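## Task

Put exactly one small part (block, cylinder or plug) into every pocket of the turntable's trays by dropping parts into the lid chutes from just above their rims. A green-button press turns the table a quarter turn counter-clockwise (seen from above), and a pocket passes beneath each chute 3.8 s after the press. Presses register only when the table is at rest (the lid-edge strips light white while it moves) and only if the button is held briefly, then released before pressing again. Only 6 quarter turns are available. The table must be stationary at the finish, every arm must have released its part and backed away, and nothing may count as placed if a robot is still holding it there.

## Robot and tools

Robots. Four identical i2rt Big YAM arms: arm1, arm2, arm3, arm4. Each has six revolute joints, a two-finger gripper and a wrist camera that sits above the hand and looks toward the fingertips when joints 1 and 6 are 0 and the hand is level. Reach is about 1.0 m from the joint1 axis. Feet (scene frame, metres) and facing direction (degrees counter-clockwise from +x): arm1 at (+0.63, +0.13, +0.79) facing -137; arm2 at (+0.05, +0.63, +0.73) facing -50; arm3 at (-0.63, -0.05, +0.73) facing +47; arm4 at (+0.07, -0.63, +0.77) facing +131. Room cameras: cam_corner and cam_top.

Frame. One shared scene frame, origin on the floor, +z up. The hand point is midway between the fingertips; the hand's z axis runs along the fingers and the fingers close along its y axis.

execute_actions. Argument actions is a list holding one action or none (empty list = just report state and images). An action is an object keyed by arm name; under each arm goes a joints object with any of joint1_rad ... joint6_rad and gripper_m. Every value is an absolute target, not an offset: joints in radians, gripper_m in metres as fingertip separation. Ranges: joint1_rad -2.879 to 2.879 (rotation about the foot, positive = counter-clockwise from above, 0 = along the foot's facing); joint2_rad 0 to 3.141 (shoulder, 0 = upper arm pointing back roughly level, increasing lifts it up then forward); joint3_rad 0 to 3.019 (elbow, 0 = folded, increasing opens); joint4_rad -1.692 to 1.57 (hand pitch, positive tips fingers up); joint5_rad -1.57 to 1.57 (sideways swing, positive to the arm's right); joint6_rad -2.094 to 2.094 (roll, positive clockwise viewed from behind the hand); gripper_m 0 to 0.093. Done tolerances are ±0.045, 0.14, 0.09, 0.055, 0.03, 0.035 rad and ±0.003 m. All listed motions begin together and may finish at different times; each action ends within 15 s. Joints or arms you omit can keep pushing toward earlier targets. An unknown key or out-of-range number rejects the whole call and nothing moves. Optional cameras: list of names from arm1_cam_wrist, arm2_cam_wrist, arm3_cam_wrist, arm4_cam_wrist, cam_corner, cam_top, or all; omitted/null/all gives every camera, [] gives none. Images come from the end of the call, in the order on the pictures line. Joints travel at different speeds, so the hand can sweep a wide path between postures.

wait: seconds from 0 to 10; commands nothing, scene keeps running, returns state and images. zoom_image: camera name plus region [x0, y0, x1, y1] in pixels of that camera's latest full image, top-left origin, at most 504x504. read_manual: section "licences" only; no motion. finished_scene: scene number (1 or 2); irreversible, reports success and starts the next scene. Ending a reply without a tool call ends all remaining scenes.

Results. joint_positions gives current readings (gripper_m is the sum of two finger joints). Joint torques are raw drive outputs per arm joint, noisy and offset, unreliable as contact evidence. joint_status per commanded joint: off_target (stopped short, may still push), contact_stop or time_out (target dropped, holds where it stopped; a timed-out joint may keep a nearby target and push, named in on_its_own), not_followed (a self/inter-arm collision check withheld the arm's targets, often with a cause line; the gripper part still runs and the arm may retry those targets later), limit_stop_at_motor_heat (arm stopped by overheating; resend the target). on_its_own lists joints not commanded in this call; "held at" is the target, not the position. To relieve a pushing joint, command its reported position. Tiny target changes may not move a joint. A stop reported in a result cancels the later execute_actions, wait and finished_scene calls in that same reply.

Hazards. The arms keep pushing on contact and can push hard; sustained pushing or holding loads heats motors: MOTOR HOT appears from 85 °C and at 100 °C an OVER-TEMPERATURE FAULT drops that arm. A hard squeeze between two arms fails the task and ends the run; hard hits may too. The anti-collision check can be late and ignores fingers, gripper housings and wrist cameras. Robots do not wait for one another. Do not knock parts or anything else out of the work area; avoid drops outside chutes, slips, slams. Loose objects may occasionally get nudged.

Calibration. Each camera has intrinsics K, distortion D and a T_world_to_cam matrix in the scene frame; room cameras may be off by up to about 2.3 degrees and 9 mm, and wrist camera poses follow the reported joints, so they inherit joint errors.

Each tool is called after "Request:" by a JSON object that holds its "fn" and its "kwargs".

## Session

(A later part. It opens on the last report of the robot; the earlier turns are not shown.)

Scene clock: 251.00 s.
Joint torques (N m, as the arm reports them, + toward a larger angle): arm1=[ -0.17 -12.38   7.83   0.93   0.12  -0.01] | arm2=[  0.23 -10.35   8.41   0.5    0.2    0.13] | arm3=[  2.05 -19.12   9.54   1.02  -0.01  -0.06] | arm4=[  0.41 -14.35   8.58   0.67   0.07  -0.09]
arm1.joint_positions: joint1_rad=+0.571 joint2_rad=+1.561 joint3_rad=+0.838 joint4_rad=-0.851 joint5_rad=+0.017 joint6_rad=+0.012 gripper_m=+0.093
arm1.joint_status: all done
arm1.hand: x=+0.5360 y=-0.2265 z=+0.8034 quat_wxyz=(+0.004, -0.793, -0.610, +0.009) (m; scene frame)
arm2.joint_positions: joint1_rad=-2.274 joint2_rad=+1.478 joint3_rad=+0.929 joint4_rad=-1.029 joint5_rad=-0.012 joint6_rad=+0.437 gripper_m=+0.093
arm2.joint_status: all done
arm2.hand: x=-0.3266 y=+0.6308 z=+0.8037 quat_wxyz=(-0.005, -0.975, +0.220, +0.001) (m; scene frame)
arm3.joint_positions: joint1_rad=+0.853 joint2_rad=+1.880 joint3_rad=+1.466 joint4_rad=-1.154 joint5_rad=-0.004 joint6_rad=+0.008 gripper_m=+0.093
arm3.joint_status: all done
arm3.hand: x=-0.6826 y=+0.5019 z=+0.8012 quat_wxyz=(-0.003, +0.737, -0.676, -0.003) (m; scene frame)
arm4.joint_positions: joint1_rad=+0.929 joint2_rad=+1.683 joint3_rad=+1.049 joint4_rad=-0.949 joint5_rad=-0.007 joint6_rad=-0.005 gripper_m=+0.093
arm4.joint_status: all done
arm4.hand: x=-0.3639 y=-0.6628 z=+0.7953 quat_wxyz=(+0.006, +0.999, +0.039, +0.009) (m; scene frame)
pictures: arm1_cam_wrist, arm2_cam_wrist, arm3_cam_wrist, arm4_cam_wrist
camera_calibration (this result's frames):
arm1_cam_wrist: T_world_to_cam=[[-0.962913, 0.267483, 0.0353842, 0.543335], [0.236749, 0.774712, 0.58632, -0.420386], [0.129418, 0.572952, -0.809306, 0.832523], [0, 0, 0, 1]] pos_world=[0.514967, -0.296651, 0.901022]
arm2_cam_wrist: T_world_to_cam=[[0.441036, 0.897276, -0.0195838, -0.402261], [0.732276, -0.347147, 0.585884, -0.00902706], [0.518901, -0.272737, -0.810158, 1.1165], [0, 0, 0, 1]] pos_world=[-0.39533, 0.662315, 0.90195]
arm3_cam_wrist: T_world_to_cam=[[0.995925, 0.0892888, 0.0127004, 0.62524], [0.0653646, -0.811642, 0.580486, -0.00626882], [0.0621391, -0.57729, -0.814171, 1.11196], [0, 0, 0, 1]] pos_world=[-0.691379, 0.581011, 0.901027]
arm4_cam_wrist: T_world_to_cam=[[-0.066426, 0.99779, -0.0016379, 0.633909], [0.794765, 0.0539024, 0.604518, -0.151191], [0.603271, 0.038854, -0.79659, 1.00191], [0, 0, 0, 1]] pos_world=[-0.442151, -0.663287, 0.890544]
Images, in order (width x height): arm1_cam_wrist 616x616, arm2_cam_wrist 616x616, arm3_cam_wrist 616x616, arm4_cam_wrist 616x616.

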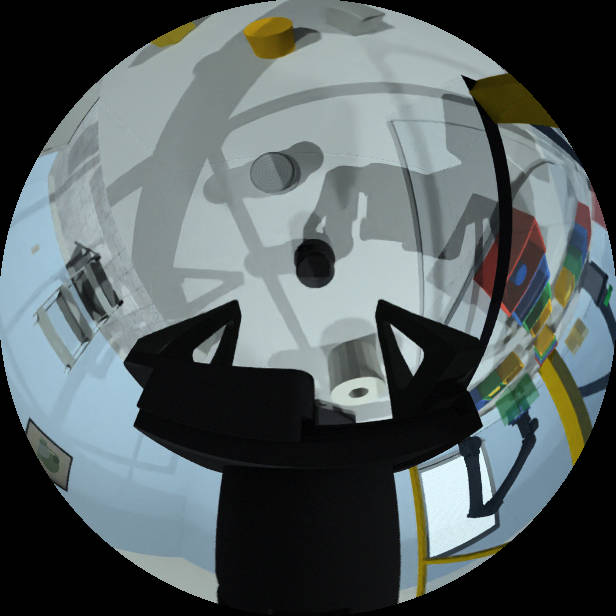

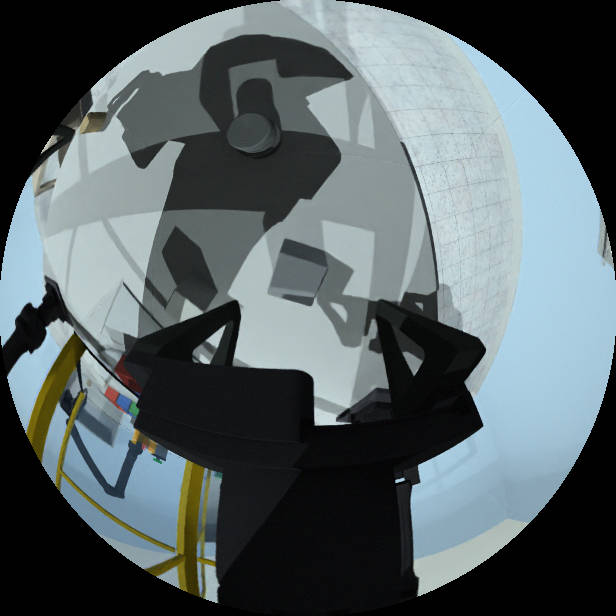

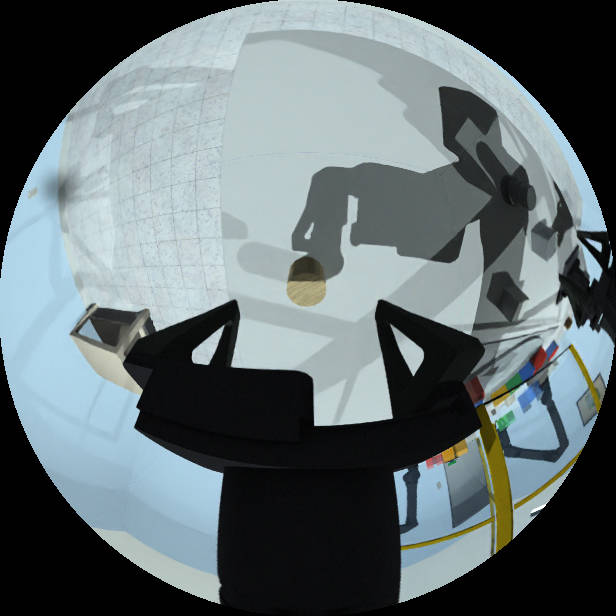

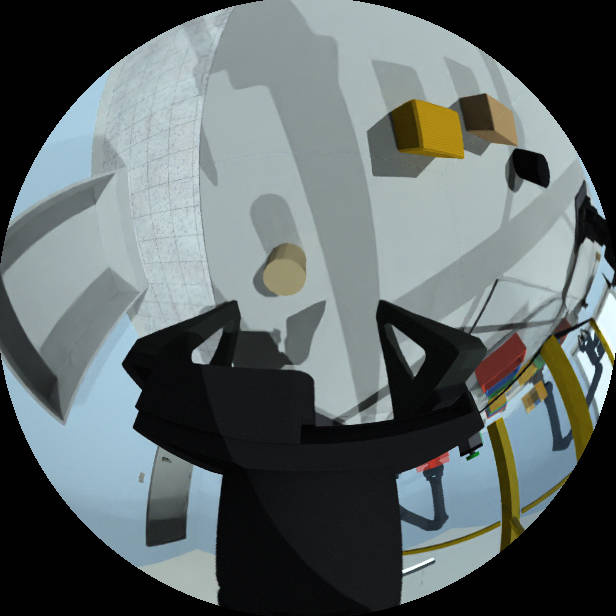

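Request:
{"fn": "execute_actions", "kwargs": {"actions": [{"arm1":{"joints":{"joint1_rad":0.543,"joint2_rad":1.679,"joint3_rad":0.812,"joint4_rad":-0.68}},"arm2":{"joints":{"joint1_rad":-2.247,"joint2_rad":1.555,"joint3_rad":0.865,"joint4_rad":-0.867,"joint6_rad":0.68}},"arm3":{"joints":{"joint2_rad":1.938,"joint3_rad":1.421,"joint4_rad":-1.028}},"arm4":{"joints":{"joint1_rad":0.965,"joint2_rad":1.77,"joint3_rad":1.03,"joint4_rad":-0.804}}}], "cameras": []}}

Request:
{"fn": "execute_actions", "kwargs": {"actions": [{"arm1":{"joints":{"gripper_m":0.015}},"arm2":{"joints":{"gripper_m":0.02}},"arm3":{"joints":{"gripper_m":0.015}},"arm4":{"joints":{"gripper_m":0.015}}}], "cameras": []}}

Request:
{"fn": "execute_actions", "kwargs": {"actions": [{"arm1":{"joints":{"joint2_rad":1.115,"joint3_rad":1.0,"joint4_rad":-1.46}},"arm2":{"joints":{"joint2_rad":1.115,"joint3_rad":1.08,"joint4_rad":-1.53,"joint6_rad":-0.29}},"arm3":{"joints":{"joint2_rad":1.115,"joint3_rad":1.08,"joint4_rad":-1.53}},"arm4":{"joints":{"joint2_rad":1.175,"joint3_rad":0.993,"joint4_rad":-1.389}}}], "cameras": []}}

Request:
{"fn": "execute_actions", "kwargs": {"actions": [{"arm1":{"joints":{"joint1_rad":-0.515,"joint6_rad":0.175}},"arm2":{"joints":{"joint1_rad":-0.936}},"arm3":{"joints":{"joint1_rad":-0.708,"joint6_rad":0.06}},"arm4":{"joints":{"joint1_rad":-0.595}}}], "cameras": []}}

Request:
{"fn": "execute_actions", "kwargs": {"actions": [{"arm1":{"joints":{"joint2_rad":1.52,"joint3_rad":1.255,"joint4_rad":-1.243}},"arm2":{"joints":{"joint2_rad":1.24,"joint3_rad":1.135,"joint4_rad":-1.41}},"arm3":{"joints":{"joint2_rad":1.472,"joint3_rad":1.355,"joint4_rad":-1.118}},"arm4":{"joints":{"joint2_rad":1.525,"joint3_rad":1.44,"joint4_rad":-1.428}}}], "cameras": ["arm1_cam_wrist","arm2_cam_wrist","arm3_cam_wrist","arm4_cam_wrist"]}}

Scene clock: 271.60 s.
Joint torques (N m, as the arm reports them, + toward a larger angle): arm1=[ -1.7  -13.35   6.66   0.93   0.12  -0.01] | arm2=[ 1.14 -9.79  7.51  0.56  0.21  0.18] | arm3=[  1.5  -19.49   7.15   1.18  -0.01  -0.06] | arm4=[  0.65 -14.44   5.8    0.81   0.08  -0.09]
arm1.joint_positions: joint1_rad=+0.554 joint2_rad=+1.686 joint3_rad=+0.806 joint4_rad=-0.695 joint5_rad=+0.017 joint6_rad=+0.012 gripper_m=+0.093
arm1.joint_status: all done
arm1.hand: x=+0.5288 y=-0.2292 z=+0.7509 quat_wxyz=(+0.005, -0.798, -0.603, +0.009) (m; scene frame)
arm2.joint_positions: joint1_rad=-2.254 joint2_rad=+1.547 joint3_rad=+0.868 joint4_rad=-0.877 joint5_rad=-0.012 joint6_rad=+0.666 gripper_m=+0.093
arm2.joint_status: all done
arm2.hand: x=-0.3301 y=+0.6232 z=+0.7598 quat_wxyz=(-0.009, -0.947, +0.320, +0.010) (m; scene frame)
arm3.joint_positions: joint1_rad=+0.853 joint2_rad=+1.945 joint3_rad=+1.416 joint4_rad=-1.043 joint5_rad=-0.004 joint6_rad=+0.008 gripper_m=+0.093
arm3.joint_status: all done
arm3.hand: x=-0.6824 y=+0.5030 z=+0.7492 quat_wxyz=(-0.001, +0.737, -0.676, -0.001) (m; scene frame)
arm4.joint_positions: joint1_rad=+0.964 joint2_rad=+1.782 joint3_rad=+1.026 joint4_rad=-0.819 joint5_rad=-0.007 joint6_rad=-0.005 gripper_m=+0.093
arm4.joint_status: all done
arm4.hand: x=-0.3705 y=-0.6789 z=+0.7468 quat_wxyz=(+0.007, +0.998, +0.057, +0.004) (m; scene frame)
pictures: none
No camera images: the call's "cameras" was empty. Leave "cameras" out to get every camera's image.

Scene clock: 272.27 s.
Joint torques (N m, as the arm reports them, + toward a larger angle): arm1=[ -1.77 -13.31   6.66   0.93   0.12  -0.01] | arm2=[ 1.2  -9.82  7.41  0.5   0.24  0.14] | arm3=[  1.45 -19.27   7.08   1.17  -0.03  -0.08] | arm4=[  1.04 -14.81   5.77   0.68   0.06  -0.08]
arm1.joint_positions: joint1_rad=+0.554 joint2_rad=+1.686 joint3_rad=+0.806 joint4_rad=-0.695 joint5_rad=+0.017 joint6_rad=+0.012 gripper_m=+0.028
arm1.joint_status: gripper_m off_target (ended at +0.028, target +0.015)
arm1.hand: x=+0.5288 y=-0.2292 z=+0.7509 quat_wxyz=(+0.005, -0.798, -0.603, +0.009) (m; scene frame)
arm2.joint_positions: joint1_rad=-2.254 joint2_rad=+1.547 joint3_rad=+0.868 joint4_rad=-0.876 joint5_rad=-0.012 joint6_rad=+0.667 gripper_m=+0.039
arm2.joint_status: gripper_m off_target (ended at +0.039, target +0.020)
arm2.hand: x=-0.3303 y=+0.6232 z=+0.7598 quat_wxyz=(-0.009, -0.947, +0.321, +0.011) (m; scene frame)
arm3.joint_positions: joint1_rad=+0.853 joint2_rad=+1.945 joint3_rad=+1.416 joint4_rad=-1.043 joint5_rad=-0.004 joint6_rad=+0.008 gripper_m=+0.030
arm3.joint_status: gripper_m off_target (ended at +0.030, target +0.015)
arm3.hand: x=-0.6824 y=+0.5030 z=+0.7492 quat_wxyz=(-0.001, +0.737, -0.676, -0.001) (m; scene frame)
arm4.joint_positions: joint1_rad=+0.964 joint2_rad=+1.782 joint3_rad=+1.026 joint4_rad=-0.819 joint5_rad=-0.007 joint6_rad=-0.005 gripper_m=+0.031
arm4.joint_status: gripper_m off_target (ended at +0.031, target +0.015)
arm4.hand: x=-0.3705 y=-0.6789 z=+0.7468 quat_wxyz=(+0.007, +0.998, +0.057, +0.004) (m; scene frame)
pictures: none
No camera images: the call's "cameras" was empty. Leave "cameras" out to get every camera's image.

Scene clock: 274.13 s.
Joint torques (N m, as the arm reports them, + toward a larger angle): arm1=[-1.69 -5.39 10.81 -0.3   0.12 -0.01] | arm2=[ 1.01 -5.6  12.01 -0.13  0.12 -0.18] | arm3=[ 1.63 -5.54  7.78  0.16 -0.01 -0.08] | arm4=[ 0.95 -7.15  8.19 -0.48  0.09 -0.09]
arm1.joint_positions: joint1_rad=+0.554 joint2_rad=+1.106 joint3_rad=+0.981 joint4_rad=-1.447 joint5_rad=+0.017 joint6_rad=+0.012 gripper_m=+0.028
arm1.joint_status: all done
arm1.hand: x=+0.5519 y=-0.1453 z=+0.9971 quat_wxyz=(+0.004, -0.798, -0.603, +0.010) (m; scene frame)
arm2.joint_positions: joint1_rad=-2.254 joint2_rad=+1.105 joint3_rad=+1.053 joint4_rad=-1.522 joint5_rad=-0.012 joint6_rad=-0.276 gripper_m=+0.039
arm2.joint_status: all done
arm2.hand: x=-0.2393 y=+0.6239 z=+0.9676 quat_wxyz=(-0.004, -0.990, -0.144, +0.004) (m; scene frame)
arm3.joint_positions: joint1_rad=+0.853 joint2_rad=+1.108 joint3_rad=+1.083 joint4_rad=-1.519 joint5_rad=-0.004 joint6_rad=+0.008 gripper_m=+0.030
arm3.joint_status: all done
arm3.hand: x=-0.6596 y=+0.2517 z=+0.9729 quat_wxyz=(-0.011, +0.737, -0.676, -0.012) (m; scene frame)
arm4.joint_positions: joint1_rad=+0.964 joint2_rad=+1.170 joint3_rad=+0.986 joint4_rad=-1.376 joint5_rad=-0.007 joint6_rad=-0.005 gripper_m=+0.031
arm4.joint_status: all done
arm4.hand: x=-0.2424 y=-0.6636 z=+0.9587 quat_wxyz=(+0.007, +0.998, +0.057, -0.002) (m; scene frame)
pictures: none
No camera images: the call's "cameras" was empty. Leave "cameras" out to get every camera's image.

Scene clock: 275.90 s.
Joint torques (N m, as the arm reports them, + toward a larger angle): arm1=[-1.24 -5.84 10.76 -0.33  0.13  0.22] | arm2=[ 0.66 -5.65 12.   -0.15  0.18 -0.18] | arm3=[ 1.31 -6.67  7.74  0.16 -0.07  0.1 ] | arm4=[ 1.14 -7.58  8.03 -0.44  0.07 -0.04]
arm1.joint_positions: joint1_rad=-0.507 joint2_rad=+1.109 joint3_rad=+0.981 joint4_rad=-1.447 joint5_rad=+0.017 joint6_rad=+0.163 gripper_m=+0.028
arm1.joint_status: all done
arm1.hand: x=+0.3473 y=+0.0675 z=+0.9947 quat_wxyz=(+0.003, -0.999, -0.042, +0.002) (m; scene frame)
arm2.joint_positions: joint1_rad=-0.937 joint2_rad=+1.106 joint3_rad=+1.053 joint4_rad=-1.522 joint5_rad=-0.013 joint6_rad=-0.278 gripper_m=+0.040
arm2.joint_status: all done
arm2.hand: x=-0.0146 y=+0.3443 z=+0.9642 quat_wxyz=(+0.000, -0.694, -0.720, -0.003) (m; scene frame)
arm3.joint_positions: joint1_rad=-0.703 joint2_rad=+1.115 joint3_rad=+1.083 joint4_rad=-1.519 joint5_rad=-0.003 joint6_rad=+0.052 gripper_m=+0.030
arm3.joint_status: all done
arm3.hand: x=-0.3301 y=-0.0155 z=+0.9706 quat_wxyz=(-0.011, +0.029, -1.000, -0.005) (m; scene frame)
arm4.joint_positions: joint1_rad=-0.596 joint2_rad=+1.175 joint3_rad=+0.986 joint4_rad=-1.376 joint5_rad=-0.007 joint6_rad=-0.005 gripper_m=+0.031
arm4.joint_status: all done
arm4.hand: x=+0.0321 y=-0.3162 z=+0.9566 quat_wxyz=(+0.001, +0.750, -0.662, +0.000) (m; scene frame)
pictures: none
No camera images: the call's "cameras" was empty. Leave "cameras" out to get every camera's image.

Scene clock: 277.10 s.
Joint torques (N m, as the arm reports them, + toward a larger angle): arm1=[ -1.22 -15.26  11.8    0.56   0.12   0.23] | arm2=[ 0.5  -8.42 14.69  0.39  0.17 -0.18] | arm3=[  0.98 -14.44  11.68   1.71  -0.01   0.09] | arm4=[  0.74 -13.25  11.69  -0.01   0.05  -0.07]
arm1.joint_positions: joint1_rad=-0.507 joint2_rad=+1.536 joint3_rad=+1.219 joint4_rad=-1.251 joint5_rad=+0.017 joint6_rad=+0.163 gripper_m=+0.028
arm1.joint_status: all done
arm1.hand: x=+0.2029 y=+0.0307 z=+0.9374 quat_wxyz=(+0.002, -0.999, -0.042, +0.006) (m; scene frame)
arm2.joint_positions: joint1_rad=-0.937 joint2_rad=+1.249 joint3_rad=+1.075 joint4_rad=-1.416 joint5_rad=-0.013 joint6_rad=-0.278 gripper_m=+0.040
arm2.joint_status: all done
arm2.hand: x=-0.0257 y=+0.3009 z=+0.9304 quat_wxyz=(+0.004, -0.694, -0.720, -0.009) (m; scene frame)
arm3.joint_positions: joint1_rad=-0.703 joint2_rad=+1.483 joint3_rad=+1.305 joint4_rad=-1.136 joint5_rad=-0.003 joint6_rad=+0.052 gripper_m=+0.030
arm3.joint_status: all done
arm3.hand: x=-0.1391 y=+0.0057 z=+0.9371 quat_wxyz=(-0.129, +0.029, -0.991, -0.014) (m; scene frame)
arm4.joint_positions: joint1_rad=-0.596 joint2_rad=+1.535 joint3_rad=+1.382 joint4_rad=-1.423 joint5_rad=-0.007 joint6_rad=-0.005 gripper_m=+0.031
arm4.joint_status: all done
arm4.hand: x=+0.0156 y=-0.1797 z=+0.9747 quat_wxyz=(+0.005, +0.750, -0.662, +0.004) (m; scene frame)
pictures: arm1_cam_wrist, arm2_cam_wrist, arm3_cam_wrist, arm4_cam_wrist
camera_calibration (this result's frames):
arm1_cam_wrist: T_world_to_cam=[[-0.0714099, 0.997213, 0.0216184, -0.0412904], [0.809948, 0.0453233, 0.584748, -0.711766], [0.582138, 0.0592666, -0.810927, 0.762106], [0, 0, 0, 1]] pos_world=[0.129894, 0.0282674, 1.03511]
arm2_cam_wrist: T_world_to_cam=[[-0.999599, -0.022701, -0.0169035, 0.000888911], [-0.028303, 0.799911, 0.599451, -0.795378], [-0.0000868673, 0.599689, -0.800233, 0.687916], [0, 0, 0, 1]] pos_world=[-0.0215632, 0.223716, 1.0273]
arm3_cam_wrist: T_world_to_cam=[[0.0602709, -0.998148, -0.00819423, 0.0222267], [-0.931331, -0.0591862, 0.359332, -0.459123], [-0.359152, -0.0140257, -0.933174, 0.952118], [0, 0, 0, 1]] pos_world=[-0.0869802, 0.00836596, 1.05365]
arm4_cam_wrist: T_world_to_cam=[[0.993674, 0.111896, 0.00957351, -0.00927124], [0.0838341, -0.795791, 0.599741, -0.724279], [0.0747268, -0.595144, -0.800137, 0.794833], [0, 0, 0, 1]] pos_world=[0.0105365, -0.102297, 1.07044]
Images, in order (width x height): arm1_cam_wrist 616x616, arm2_cam_wrist 616x616, arm3_cam_wrist 616x616, arm4_cam_wrist 616x616.

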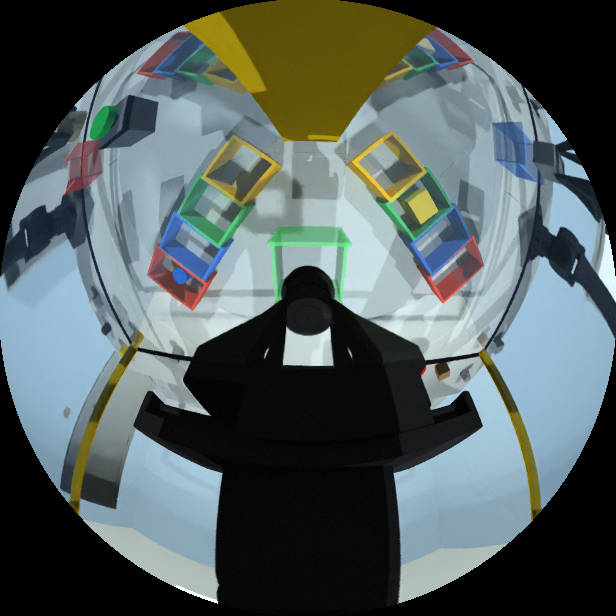

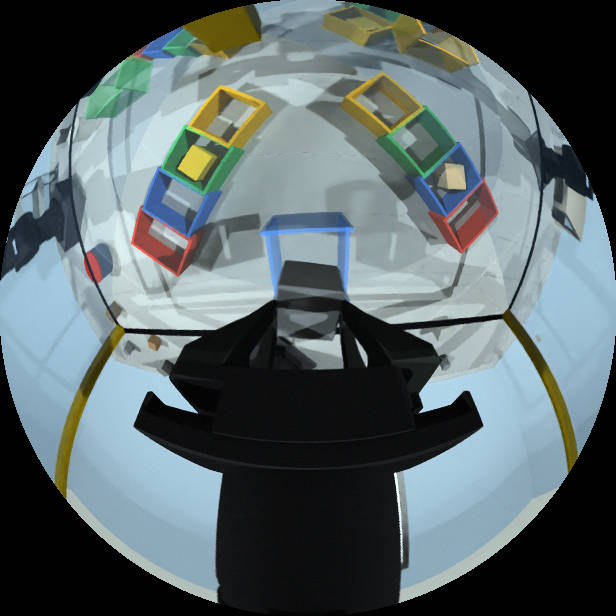

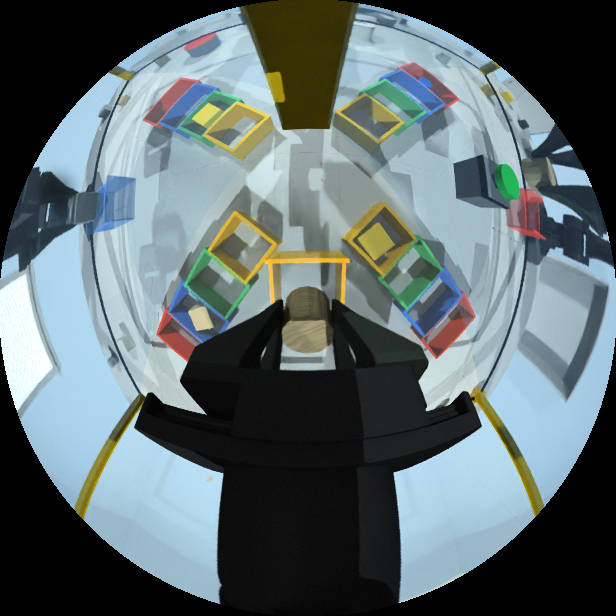

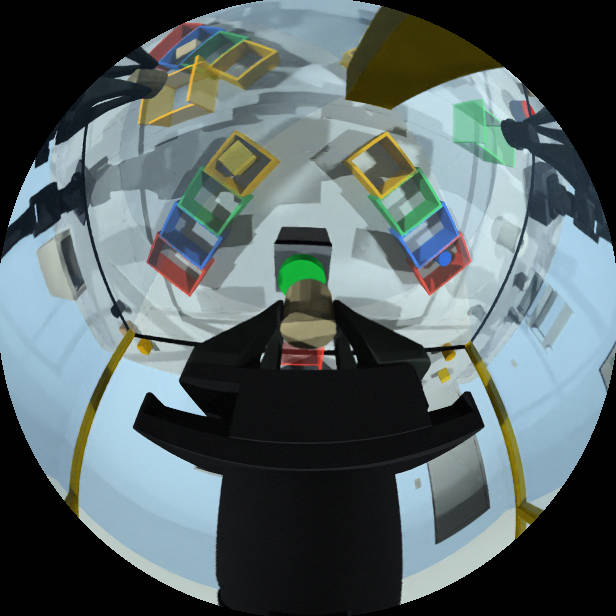

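Request:
{"fn": "execute_actions", "kwargs": {"actions": [{"arm4":{"joints":{"joint2_rad":1.56,"joint3_rad":1.275,"joint4_rad":-1.28}}}], "cameras": []}}

Request:
{"fn": "execute_actions", "kwargs": {"actions": [{"arm4":{"joints":{"joint1_rad":-0.561,"joint2_rad":1.185,"joint3_rad":0.955,"joint4_rad":-1.34}}}], "cameras": []}}

Request:
{"fn": "wait", "kwargs": {"seconds": 1.7}}

Request:
{"fn": "execute_actions", "kwargs": {"actions": [{"arm1":{"joints":{"gripper_m":0.06}},"arm2":{"joints":{"gripper_m":0.06}},"arm3":{"joints":{"gripper_m":0.06}},"arm4":{"joints":{"gripper_m":0.06}}}], "cameras": []}}

Request:
{"fn": "execute_actions", "kwargs": {"actions": [{"arm1":{"joints":{"joint2_rad":1.115,"joint3_rad":1.0,"joint4_rad":-1.46}},"arm2":{"joints":{"joint2_rad":1.115,"joint3_rad":1.08,"joint4_rad":-1.53}},"arm3":{"joints":{"joint2_rad":0.8,"joint3_rad":0.8,"joint4_rad":-1.55}},"arm4":{"joints":{"joint2_rad":0.8,"joint3_rad":0.8,"joint4_rad":-1.55}}}], "cameras": []}}

Request:
{"fn": "execute_actions", "kwargs": {"actions": [{"arm1":{"joints":{"joint1_rad":0.628,"joint6_rad":0,"gripper_m":0.093}},"arm2":{"joints":{"joint1_rad":-2.327,"joint6_rad":0,"gripper_m":0.093}},"arm3":{"joints":{"joint1_rad":-2.25,"joint6_rad":0,"gripper_m":0.093}},"arm4":{"joints":{"joint1_rad":-2.37,"gripper_m":0.093}}}]}}

Scene clock: 294.07 s.
Joint torques (N m, as the arm reports them, + toward a larger angle): arm1=[ -1.23 -15.29  11.75   0.61   0.12   0.23] | arm2=[ 0.62 -8.69 14.7   0.42  0.18 -0.19] | arm3=[  1.27 -14.28  11.69   1.78  -0.08   0.1 ] | arm4=[  1.17 -11.41   6.01   0.9    0.09  -0.1 ]
arm1.joint_positions: joint1_rad=-0.507 joint2_rad=+1.536 joint3_rad=+1.219 joint4_rad=-1.251 joint5_rad=+0.017 joint6_rad=+0.163 gripper_m=+0.028
arm1.joint_status: not commanded
arm1.hand: x=+0.2029 y=+0.0307 z=+0.9374 quat_wxyz=(+0.002, -0.999, -0.042, +0.006) (m; scene frame)
arm2.joint_positions: joint1_rad=-0.937 joint2_rad=+1.249 joint3_rad=+1.075 joint4_rad=-1.416 joint5_rad=-0.013 joint6_rad=-0.278 gripper_m=+0.040
arm2.joint_status: not commanded
arm2.hand: x=-0.0257 y=+0.3009 z=+0.9304 quat_wxyz=(+0.004, -0.694, -0.720, -0.009) (m; scene frame)
arm3.joint_positions: joint1_rad=-0.703 joint2_rad=+1.483 joint3_rad=+1.305 joint4_rad=-1.136 joint5_rad=-0.003 joint6_rad=+0.052 gripper_m=+0.030
arm3.joint_status: not commanded
arm3.hand: x=-0.1391 y=+0.0057 z=+0.9371 quat_wxyz=(-0.129, +0.029, -0.991, -0.014) (m; scene frame)
arm4.joint_positions: joint1_rad=-0.596 joint2_rad=+1.543 joint3_rad=+1.296 joint4_rad=-1.297 joint5_rad=-0.007 joint6_rad=-0.005 gripper_m=+0.031
arm4.joint_status: all done
arm4.hand: x=+0.0153 y=-0.1762 z=+0.9390 quat_wxyz=(-0.006, +0.750, -0.662, -0.008) (m; scene frame)
pictures: none
No camera images: the call's "cameras" was empty. Leave "cameras" out to get every camera's image.

Scene clock: 295.20 s.
Joint torques (N m, as the arm reports them, + toward a larger angle): arm1=[ -1.24 -15.32  11.75   0.62   0.12   0.23] | arm2=[ 0.51 -8.45 14.64  0.43  0.19 -0.18] | arm3=[  1.2  -14.09  11.75   1.8   -0.04   0.06] | arm4=[ 1.24 -7.48  7.38 -0.22  0.09 -0.11]
arm1.joint_positions: joint1_rad=-0.507 joint2_rad=+1.536 joint3_rad=+1.219 joint4_rad=-1.251 joint5_rad=+0.017 joint6_rad=+0.163 gripper_m=+0.028
arm1.joint_status: not commanded
arm1.hand: x=+0.2029 y=+0.0307 z=+0.9374 quat_wxyz=(+0.002, -0.999, -0.042, +0.006) (m; scene frame)
arm2.joint_positions: joint1_rad=-0.937 joint2_rad=+1.249 joint3_rad=+1.075 joint4_rad=-1.416 joint5_rad=-0.013 joint6_rad=-0.278 gripper_m=+0.040
arm2.joint_status: not commanded
arm2.hand: x=-0.0257 y=+0.3009 z=+0.9304 quat_wxyz=(+0.004, -0.694, -0.720, -0.009) (m; scene frame)
arm3.joint_positions: joint1_rad=-0.703 joint2_rad=+1.483 joint3_rad=+1.305 joint4_rad=-1.136 joint5_rad=-0.003 joint6_rad=+0.052 gripper_m=+0.030
arm3.joint_status: not commanded
arm3.hand: x=-0.1391 y=+0.0057 z=+0.9371 quat_wxyz=(-0.129, +0.029, -0.991, -0.014) (m; scene frame)
arm4.joint_positions: joint1_rad=-0.565 joint2_rad=+1.186 joint3_rad=+0.955 joint4_rad=-1.334 joint5_rad=-0.007 joint6_rad=-0.005 gripper_m=+0.031
arm4.joint_status: all done
arm4.hand: x=+0.0224 y=-0.3165 z=+0.9419 quat_wxyz=(+0.001, +0.760, -0.650, -0.001) (m; scene frame)
pictures: none
No camera images: the call's "cameras" was empty. Leave "cameras" out to get every camera's image.

Scene clock: 296.90 s.
Joint torques (N m, as the arm reports them, + toward a larger angle): arm1=[ -1.31 -15.28  11.73   0.64   0.13   0.23] | arm2=[ 0.48 -8.75 14.68  0.39  0.18 -0.19] | arm3=[  1.13 -14.39  11.67   1.77  -0.06   0.09] | arm4=[ 0.76 -7.19  7.49 -0.07  0.07 -0.09]
arm1.joint_positions: joint1_rad=-0.507 joint2_rad=+1.536 joint3_rad=+1.219 joint4_rad=-1.251 joint5_rad=+0.017 joint6_rad=+0.163 gripper_m=+0.028
arm1.joint_status: not commanded
arm1.hand: x=+0.2029 y=+0.0307 z=+0.9374 quat_wxyz=(+0.002, -0.999, -0.042, +0.006) (m; scene frame)
arm2.joint_positions: joint1_rad=-0.937 joint2_rad=+1.249 joint3_rad=+1.075 joint4_rad=-1.416 joint5_rad=-0.013 joint6_rad=-0.278 gripper_m=+0.040
arm2.joint_status: not commanded
arm2.hand: x=-0.0257 y=+0.3009 z=+0.9304 quat_wxyz=(+0.004, -0.694, -0.720, -0.009) (m; scene frame)
arm3.joint_positions: joint1_rad=-0.703 joint2_rad=+1.483 joint3_rad=+1.305 joint4_rad=-1.136 joint5_rad=-0.003 joint6_rad=+0.052 gripper_m=+0.030
arm3.joint_status: not commanded
arm3.hand: x=-0.1391 y=+0.0057 z=+0.9371 quat_wxyz=(-0.129, +0.029, -0.991, -0.014) (m; scene frame)
arm4.joint_positions: joint1_rad=-0.565 joint2_rad=+1.186 joint3_rad=+0.955 joint4_rad=-1.334 joint5_rad=-0.007 joint6_rad=-0.005 gripper_m=+0.031
arm4.joint_status: all done
arm4.hand: x=+0.0224 y=-0.3165 z=+0.9419 quat_wxyz=(+0.001, +0.760, -0.650, -0.001) (m; scene frame)
wait: 1.70 s; at rest by 0.27 s
pictures: arm1_cam_wrist, arm2_cam_wrist, arm3_cam_wrist, arm4_cam_wrist, cam_corner, cam_top
camera_calibration (this result's frames):
arm1_cam_wrist: T_world_to_cam=[[-0.0714099, 0.997213, 0.0216184, -0.0412904], [0.809948, 0.0453233, 0.584748, -0.711766], [0.582138, 0.0592666, -0.810927, 0.762106], [0, 0, 0, 1]] pos_world=[0.129894, 0.0282674, 1.03511]
arm2_cam_wrist: T_world_to_cam=[[-0.999599, -0.022701, -0.0169035, 0.000888911], [-0.028303, 0.799911, 0.599451, -0.795378], [-0.0000868673, 0.599689, -0.800233, 0.687916], [0, 0, 0, 1]] pos_world=[-0.0215632, 0.223716, 1.0273]
arm3_cam_wrist: T_world_to_cam=[[0.0602709, -0.998148, -0.00819423, 0.0222267], [-0.931331, -0.0591862, 0.359332, -0.459123], [-0.359152, -0.0140257, -0.933174, 0.952118], [0, 0, 0, 1]] pos_world=[-0.0869802, 0.00836596, 1.05365]
arm4_cam_wrist: T_world_to_cam=[[0.989753, 0.142489, 0.00927975, 0.009675], [0.109519, -0.799225, 0.59097, -0.807436], [0.0916234, -0.583898, -0.80664, 0.695976], [0, 0, 0, 1]] pos_world=[0.0150861, -0.240323, 1.03848]
Images, in order (width x height): arm1_cam_wrist 616x616, arm2_cam_wrist 616x616, arm3_cam_wrist 616x616, arm4_cam_wrist 616x616, cam_corner 896x504, cam_top 896x504.

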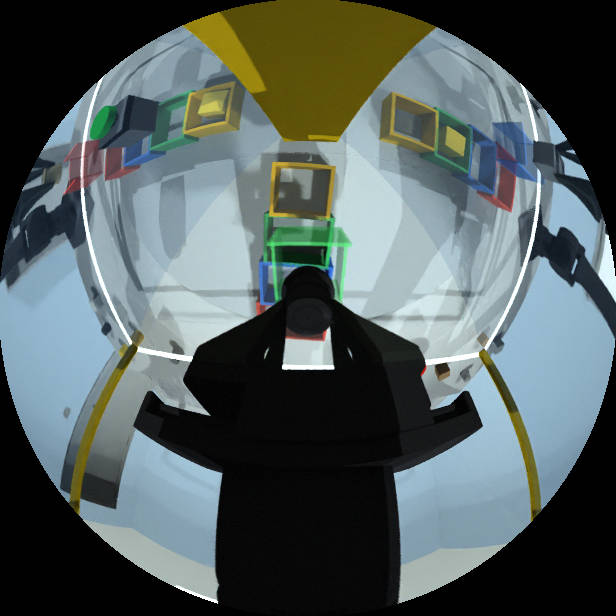

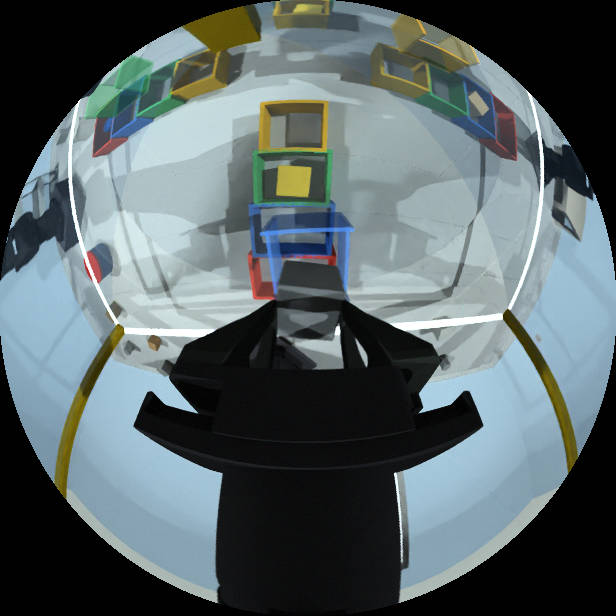

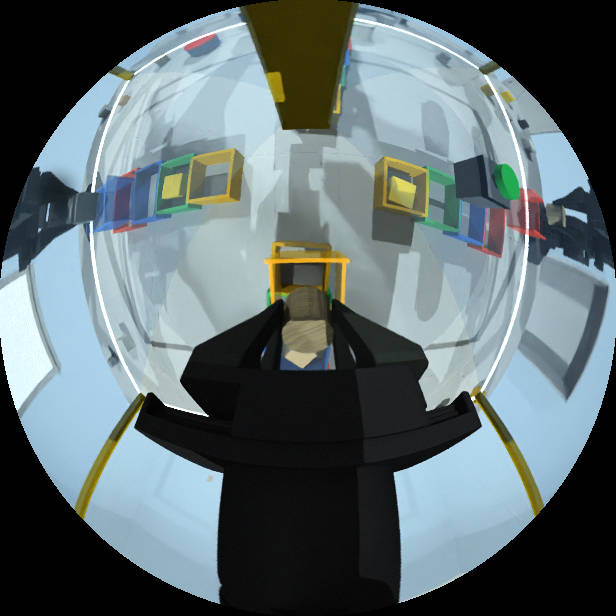

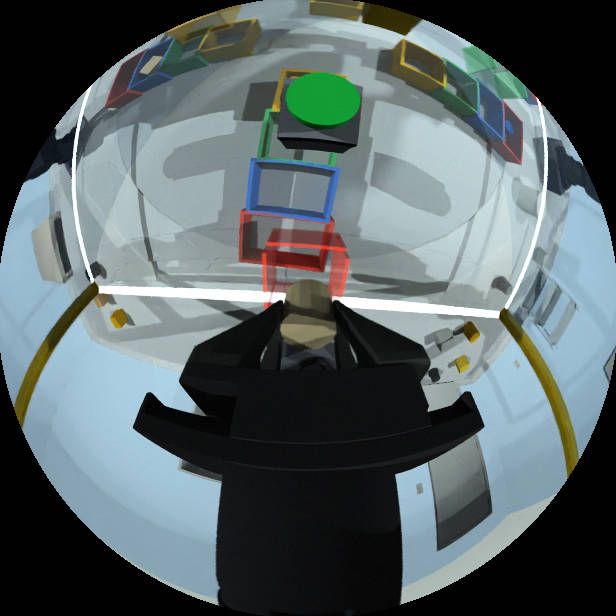

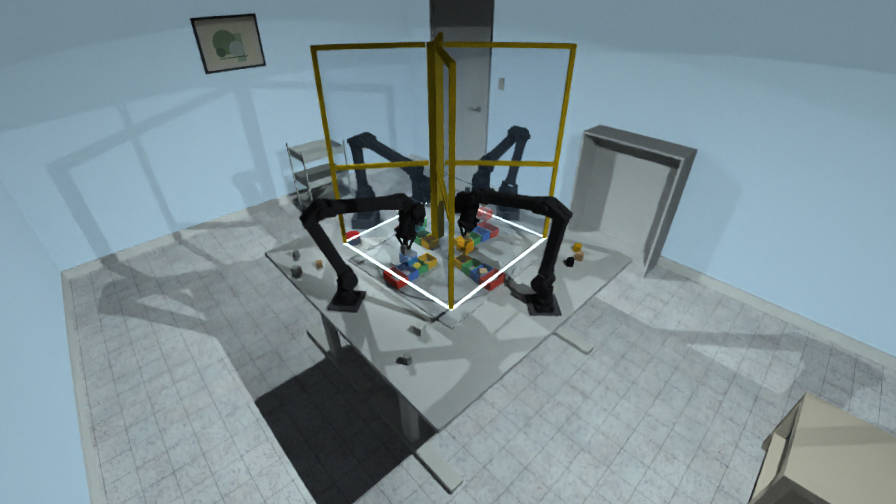

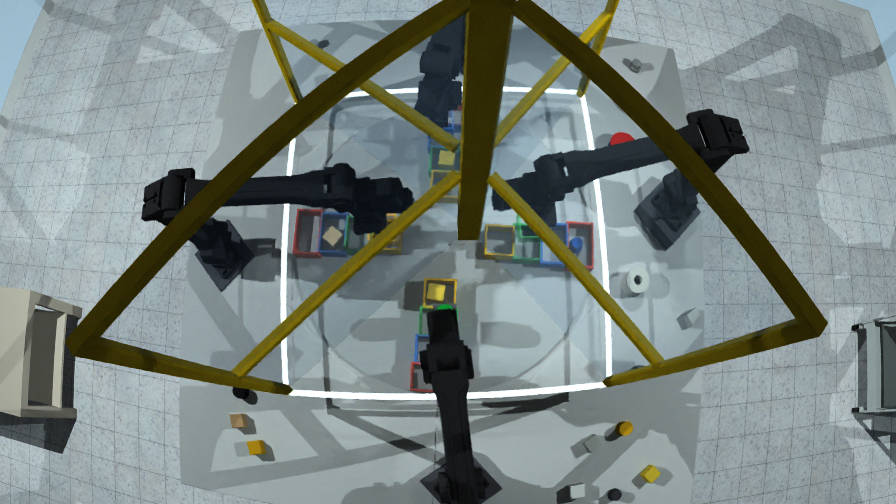

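Scene clock: 297.50 s.
Joint torques (N m, as the arm reports them, + toward a larger angle): arm1=[ -1.26 -15.32  11.74   0.6    0.12   0.23] | arm2=[ 0.76 -8.7  14.48  0.44  0.18 -0.19] | arm3=[  1.15 -14.03  11.82   1.73  -0.05   0.08] | arm4=[ 1.21 -7.39  7.5  -0.13  0.06 -0.07]
arm1.joint_positions: joint1_rad=-0.507 joint2_rad=+1.536 joint3_rad=+1.219 joint4_rad=-1.251 joint5_rad=+0.017 joint6_rad=+0.163 gripper_m=+0.060
arm1.joint_status: all done
arm1.hand: x=+0.2029 y=+0.0307 z=+0.9374 quat_wxyz=(+0.002, -0.999, -0.042, +0.006) (m; scene frame)
arm2.joint_positions: joint1_rad=-0.937 joint2_rad=+1.249 joint3_rad=+1.077 joint4_rad=-1.416 joint5_rad=-0.013 joint6_rad=-0.278 gripper_m=+0.060
arm2.joint_status: all done
arm2.hand: x=-0.0258 y=+0.3004 z=+0.9310 quat_wxyz=(+0.003, -0.694, -0.720, -0.008) (m; scene frame)
arm3.joint_positions: joint1_rad=-0.703 joint2_rad=+1.483 joint3_rad=+1.305 joint4_rad=-1.136 joint5_rad=-0.003 joint6_rad=+0.052 gripper_m=+0.060
arm3.joint_status: all done
arm3.hand: x=-0.1391 y=+0.0057 z=+0.9371 quat_wxyz=(-0.129, +0.029, -0.991, -0.014) (m; scene frame)
arm4.joint_positions: joint1_rad=-0.565 joint2_rad=+1.186 joint3_rad=+0.955 joint4_rad=-1.334 joint5_rad=-0.007 joint6_rad=-0.005 gripper_m=+0.060
arm4.joint_status: all done
arm4.hand: x=+0.0224 y=-0.3165 z=+0.9419 quat_wxyz=(+0.001, +0.760, -0.650, -0.001) (m; scene frame)
pictures: none
No camera images: the call's "cameras" was empty. Leave "cameras" out to get every camera's image.

Scene clock: 298.77 s.
Joint torques (N m, as the arm reports them, + toward a larger angle): arm1=[-1.38 -5.43  9.52 -0.2   0.12  0.22] | arm2=[ 0.46 -5.91  9.83  0.02  0.18 -0.19] | arm3=[ 1.09 -1.21  7.89  0.31 -0.06  0.08] | arm4=[ 1.05 -1.91  8.14 -0.23  0.07 -0.09]
arm1.joint_positions: joint1_rad=-0.507 joint2_rad=+1.104 joint3_rad=+0.997 joint4_rad=-1.449 joint5_rad=+0.017 joint6_rad=+0.163 gripper_m=+0.060
arm1.joint_status: all done
arm1.hand: x=+0.3438 y=+0.0667 z=+1.0020 quat_wxyz=(+0.001, -0.999, -0.041, +0.011) (m; scene frame)
arm2.joint_positions: joint1_rad=-0.937 joint2_rad=+1.106 joint3_rad=+1.077 joint4_rad=-1.524 joint5_rad=-0.013 joint6_rad=-0.278 gripper_m=+0.060
arm2.joint_status: all done
arm2.hand: x=-0.0159 y=+0.3386 z=+0.9734 quat_wxyz=(-0.006, -0.694, -0.720, +0.007) (m; scene frame)
arm3.joint_positions: joint1_rad=-0.703 joint2_rad=+0.799 joint3_rad=+0.801 joint4_rad=-1.541 joint5_rad=-0.003 joint6_rad=+0.052 gripper_m=+0.060
arm3.joint_status: all done
arm3.hand: x=-0.4358 y=-0.0270 z=+0.9324 quat_wxyz=(-0.018, +0.029, -0.999, -0.005) (m; scene frame)
arm4.joint_positions: joint1_rad=-0.565 joint2_rad=+0.793 joint3_rad=+0.794 joint4_rad=-1.540 joint5_rad=-0.007 joint6_rad=-0.005 gripper_m=+0.060
arm4.joint_status: all done
arm4.hand: x=+0.0405 y=-0.4367 z=+0.9718 quat_wxyz=(-0.007, +0.760, -0.650, -0.010) (m; scene frame)
pictures: none
No camera images: the call's "cameras" was empty. Leave "cameras" out to get every camera's image.

Scene clock: 300.67 s.
Joint torques (N m, as the arm reports them, + toward a larger angle): arm1=[-0.22 -5.84  9.59 -0.2   0.12 -0.01] | arm2=[ 0.53 -5.78  9.93 -0.01  0.16  0.13] | arm3=[ 0.92 -1.8   7.83  0.12 -0.07 -0.08] | arm4=[-0.01 -2.08  8.22 -0.28  0.05 -0.06]
arm1.joint_positions: joint1_rad=+0.621 joint2_rad=+1.109 joint3_rad=+0.997 joint4_rad=-1.449 joint5_rad=+0.017 joint6_rad=+0.012 gripper_m=+0.093
arm1.joint_status: all done
arm1.hand: x=+0.5700 y=-0.1541 z=+1.0022 quat_wxyz=(+0.000, -0.777, -0.629, +0.014) (m; scene frame)
arm2.joint_positions: joint1_rad=-2.326 joint2_rad=+1.106 joint3_rad=+1.077 joint4_rad=-1.524 joint5_rad=-0.013 joint6_rad=-0.013 gripper_m=+0.093
arm2.joint_status: all done
arm2.hand: x=-0.2448 y=+0.6452 z=+0.9766 quat_wxyz=(-0.005, -1.000, +0.023, +0.014) (m; scene frame)
arm3.joint_positions: joint1_rad=-2.241 joint2_rad=+0.799 joint3_rad=+0.801 joint4_rad=-1.541 joint5_rad=-0.003 joint6_rad=+0.008 gripper_m=+0.093
arm3.joint_status: all done
arm3.hand: x=-0.6029 y=-0.2428 z=+0.9306 quat_wxyz=(-0.013, -0.658, -0.753, +0.006) (m; scene frame)
arm4.joint_positions: joint1_rad=-2.366 joint2_rad=+0.794 joint3_rad=+0.794 joint4_rad=-1.540 joint5_rad=-0.007 joint6_rad=-0.005 gripper_m=+0.093
arm4.joint_status: all done
arm4.hand: x=+0.2642 y=-0.6435 z=+0.9740 quat_wxyz=(-0.018, -0.037, -0.999, +0.000) (m; scene frame)
pictures: arm1_cam_wrist, arm2_cam_wrist, arm3_cam_wrist, arm4_cam_wrist, cam_corner, cam_top
camera_calibration (this result's frames):
arm1_cam_wrist: T_world_to_cam=[[-0.975053, 0.219083, 0.0357073, 0.548837], [0.199208, 0.79269, 0.576158, -0.566755], [0.0979219, 0.568898, -0.816558, 0.972103], [0, 0, 0, 1]] pos_world=[0.552857, -0.224007, 1.10072]
arm2_cam_wrist: T_world_to_cam=[[0.0586953, 0.998077, -0.0199314, -0.606176], [0.826254, -0.0373665, 0.562057, -0.31878], [0.560232, -0.0494585, -0.826858, 1.10038], [0, 0, 0, 1]] pos_world=[-0.317494, 0.647521, 1.07695]
arm3_cam_wrist: T_world_to_cam=[[-0.990663, -0.136237, 0.00508339, -0.634624], [-0.109603, 0.818053, 0.564603, -0.386083], [-0.0810784, 0.558774, -0.825347, 0.98233], [0, 0, 0, 1]] pos_world=[-0.591369, -0.319523, 1.03197]
arm4_cam_wrist: T_world_to_cam=[[-0.0876242, -0.996105, 0.00982433, -0.631985], [-0.824479, 0.0780547, 0.560483, -0.273265], [-0.559067, 0.041012, -0.828108, 1.10374], [0, 0, 0, 1]] pos_world=[0.336388, -0.65346, 1.07339]
Images, in order (width x height): arm1_cam_wrist 616x616, arm2_cam_wrist 616x616, arm3_cam_wrist 616x616, arm4_cam_wrist 616x616, cam_corner 896x504, cam_top 896x504.

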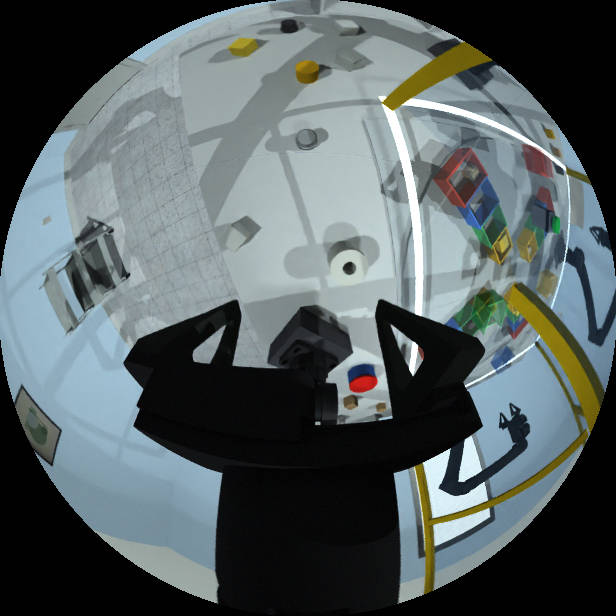

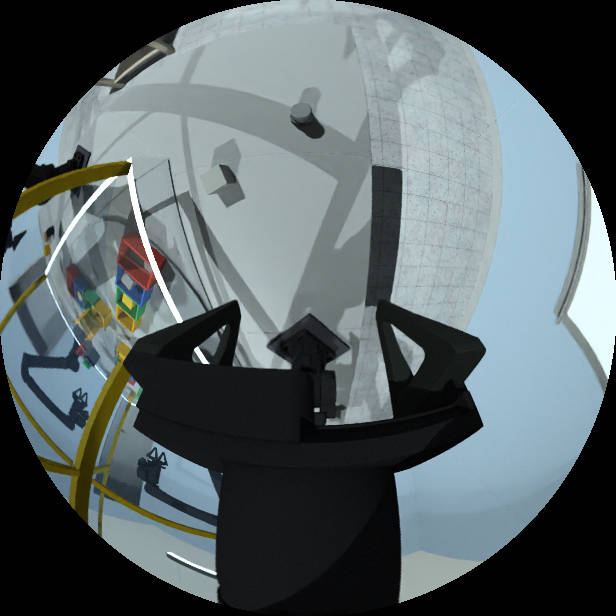

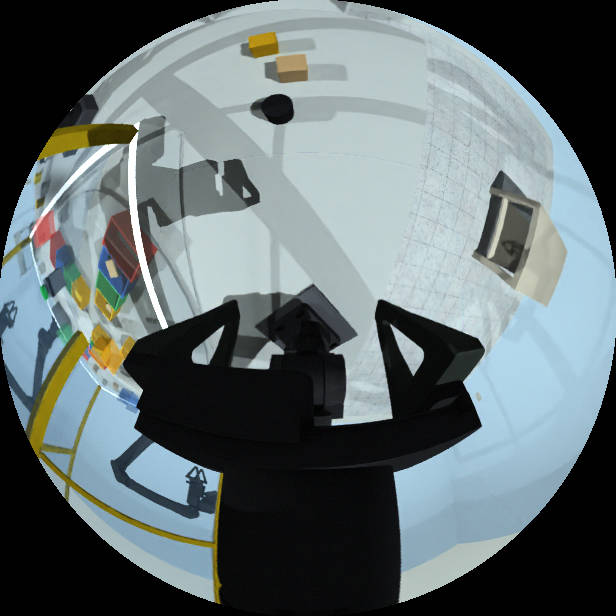

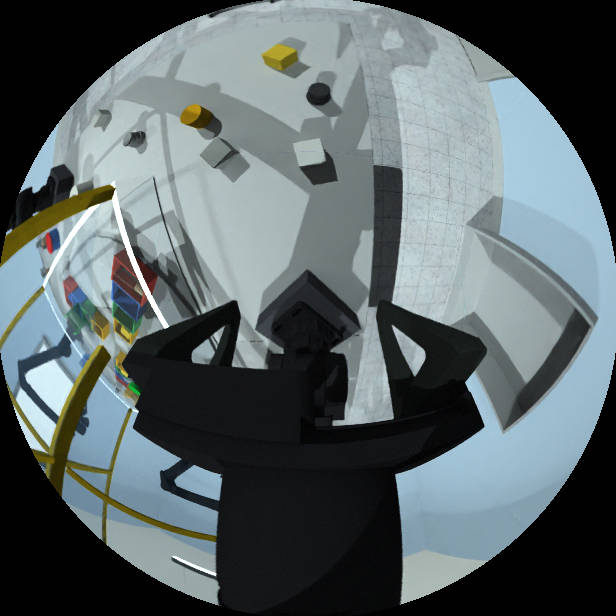

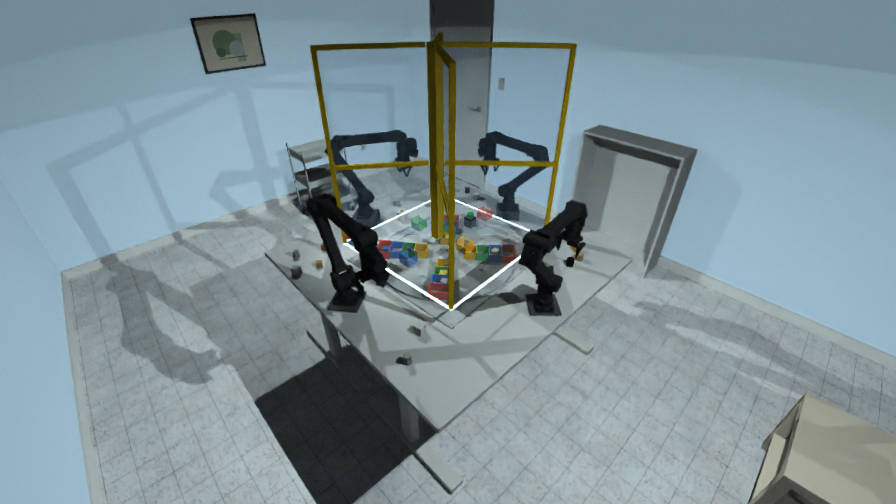

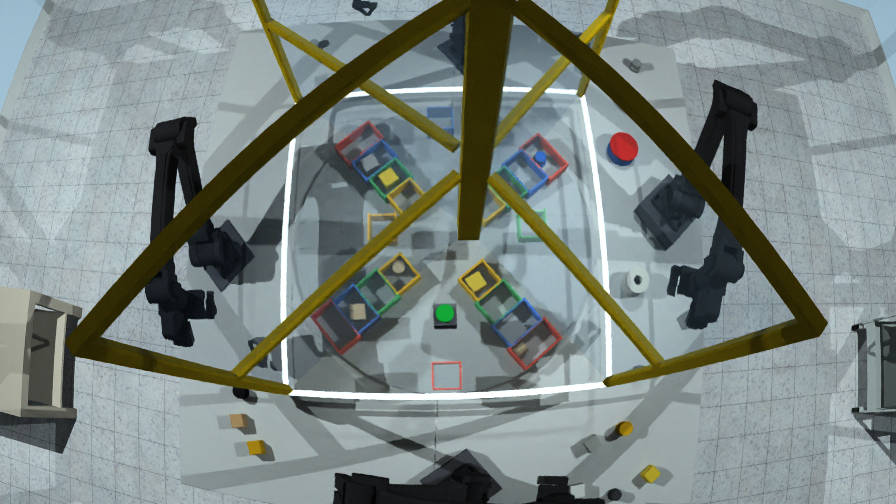

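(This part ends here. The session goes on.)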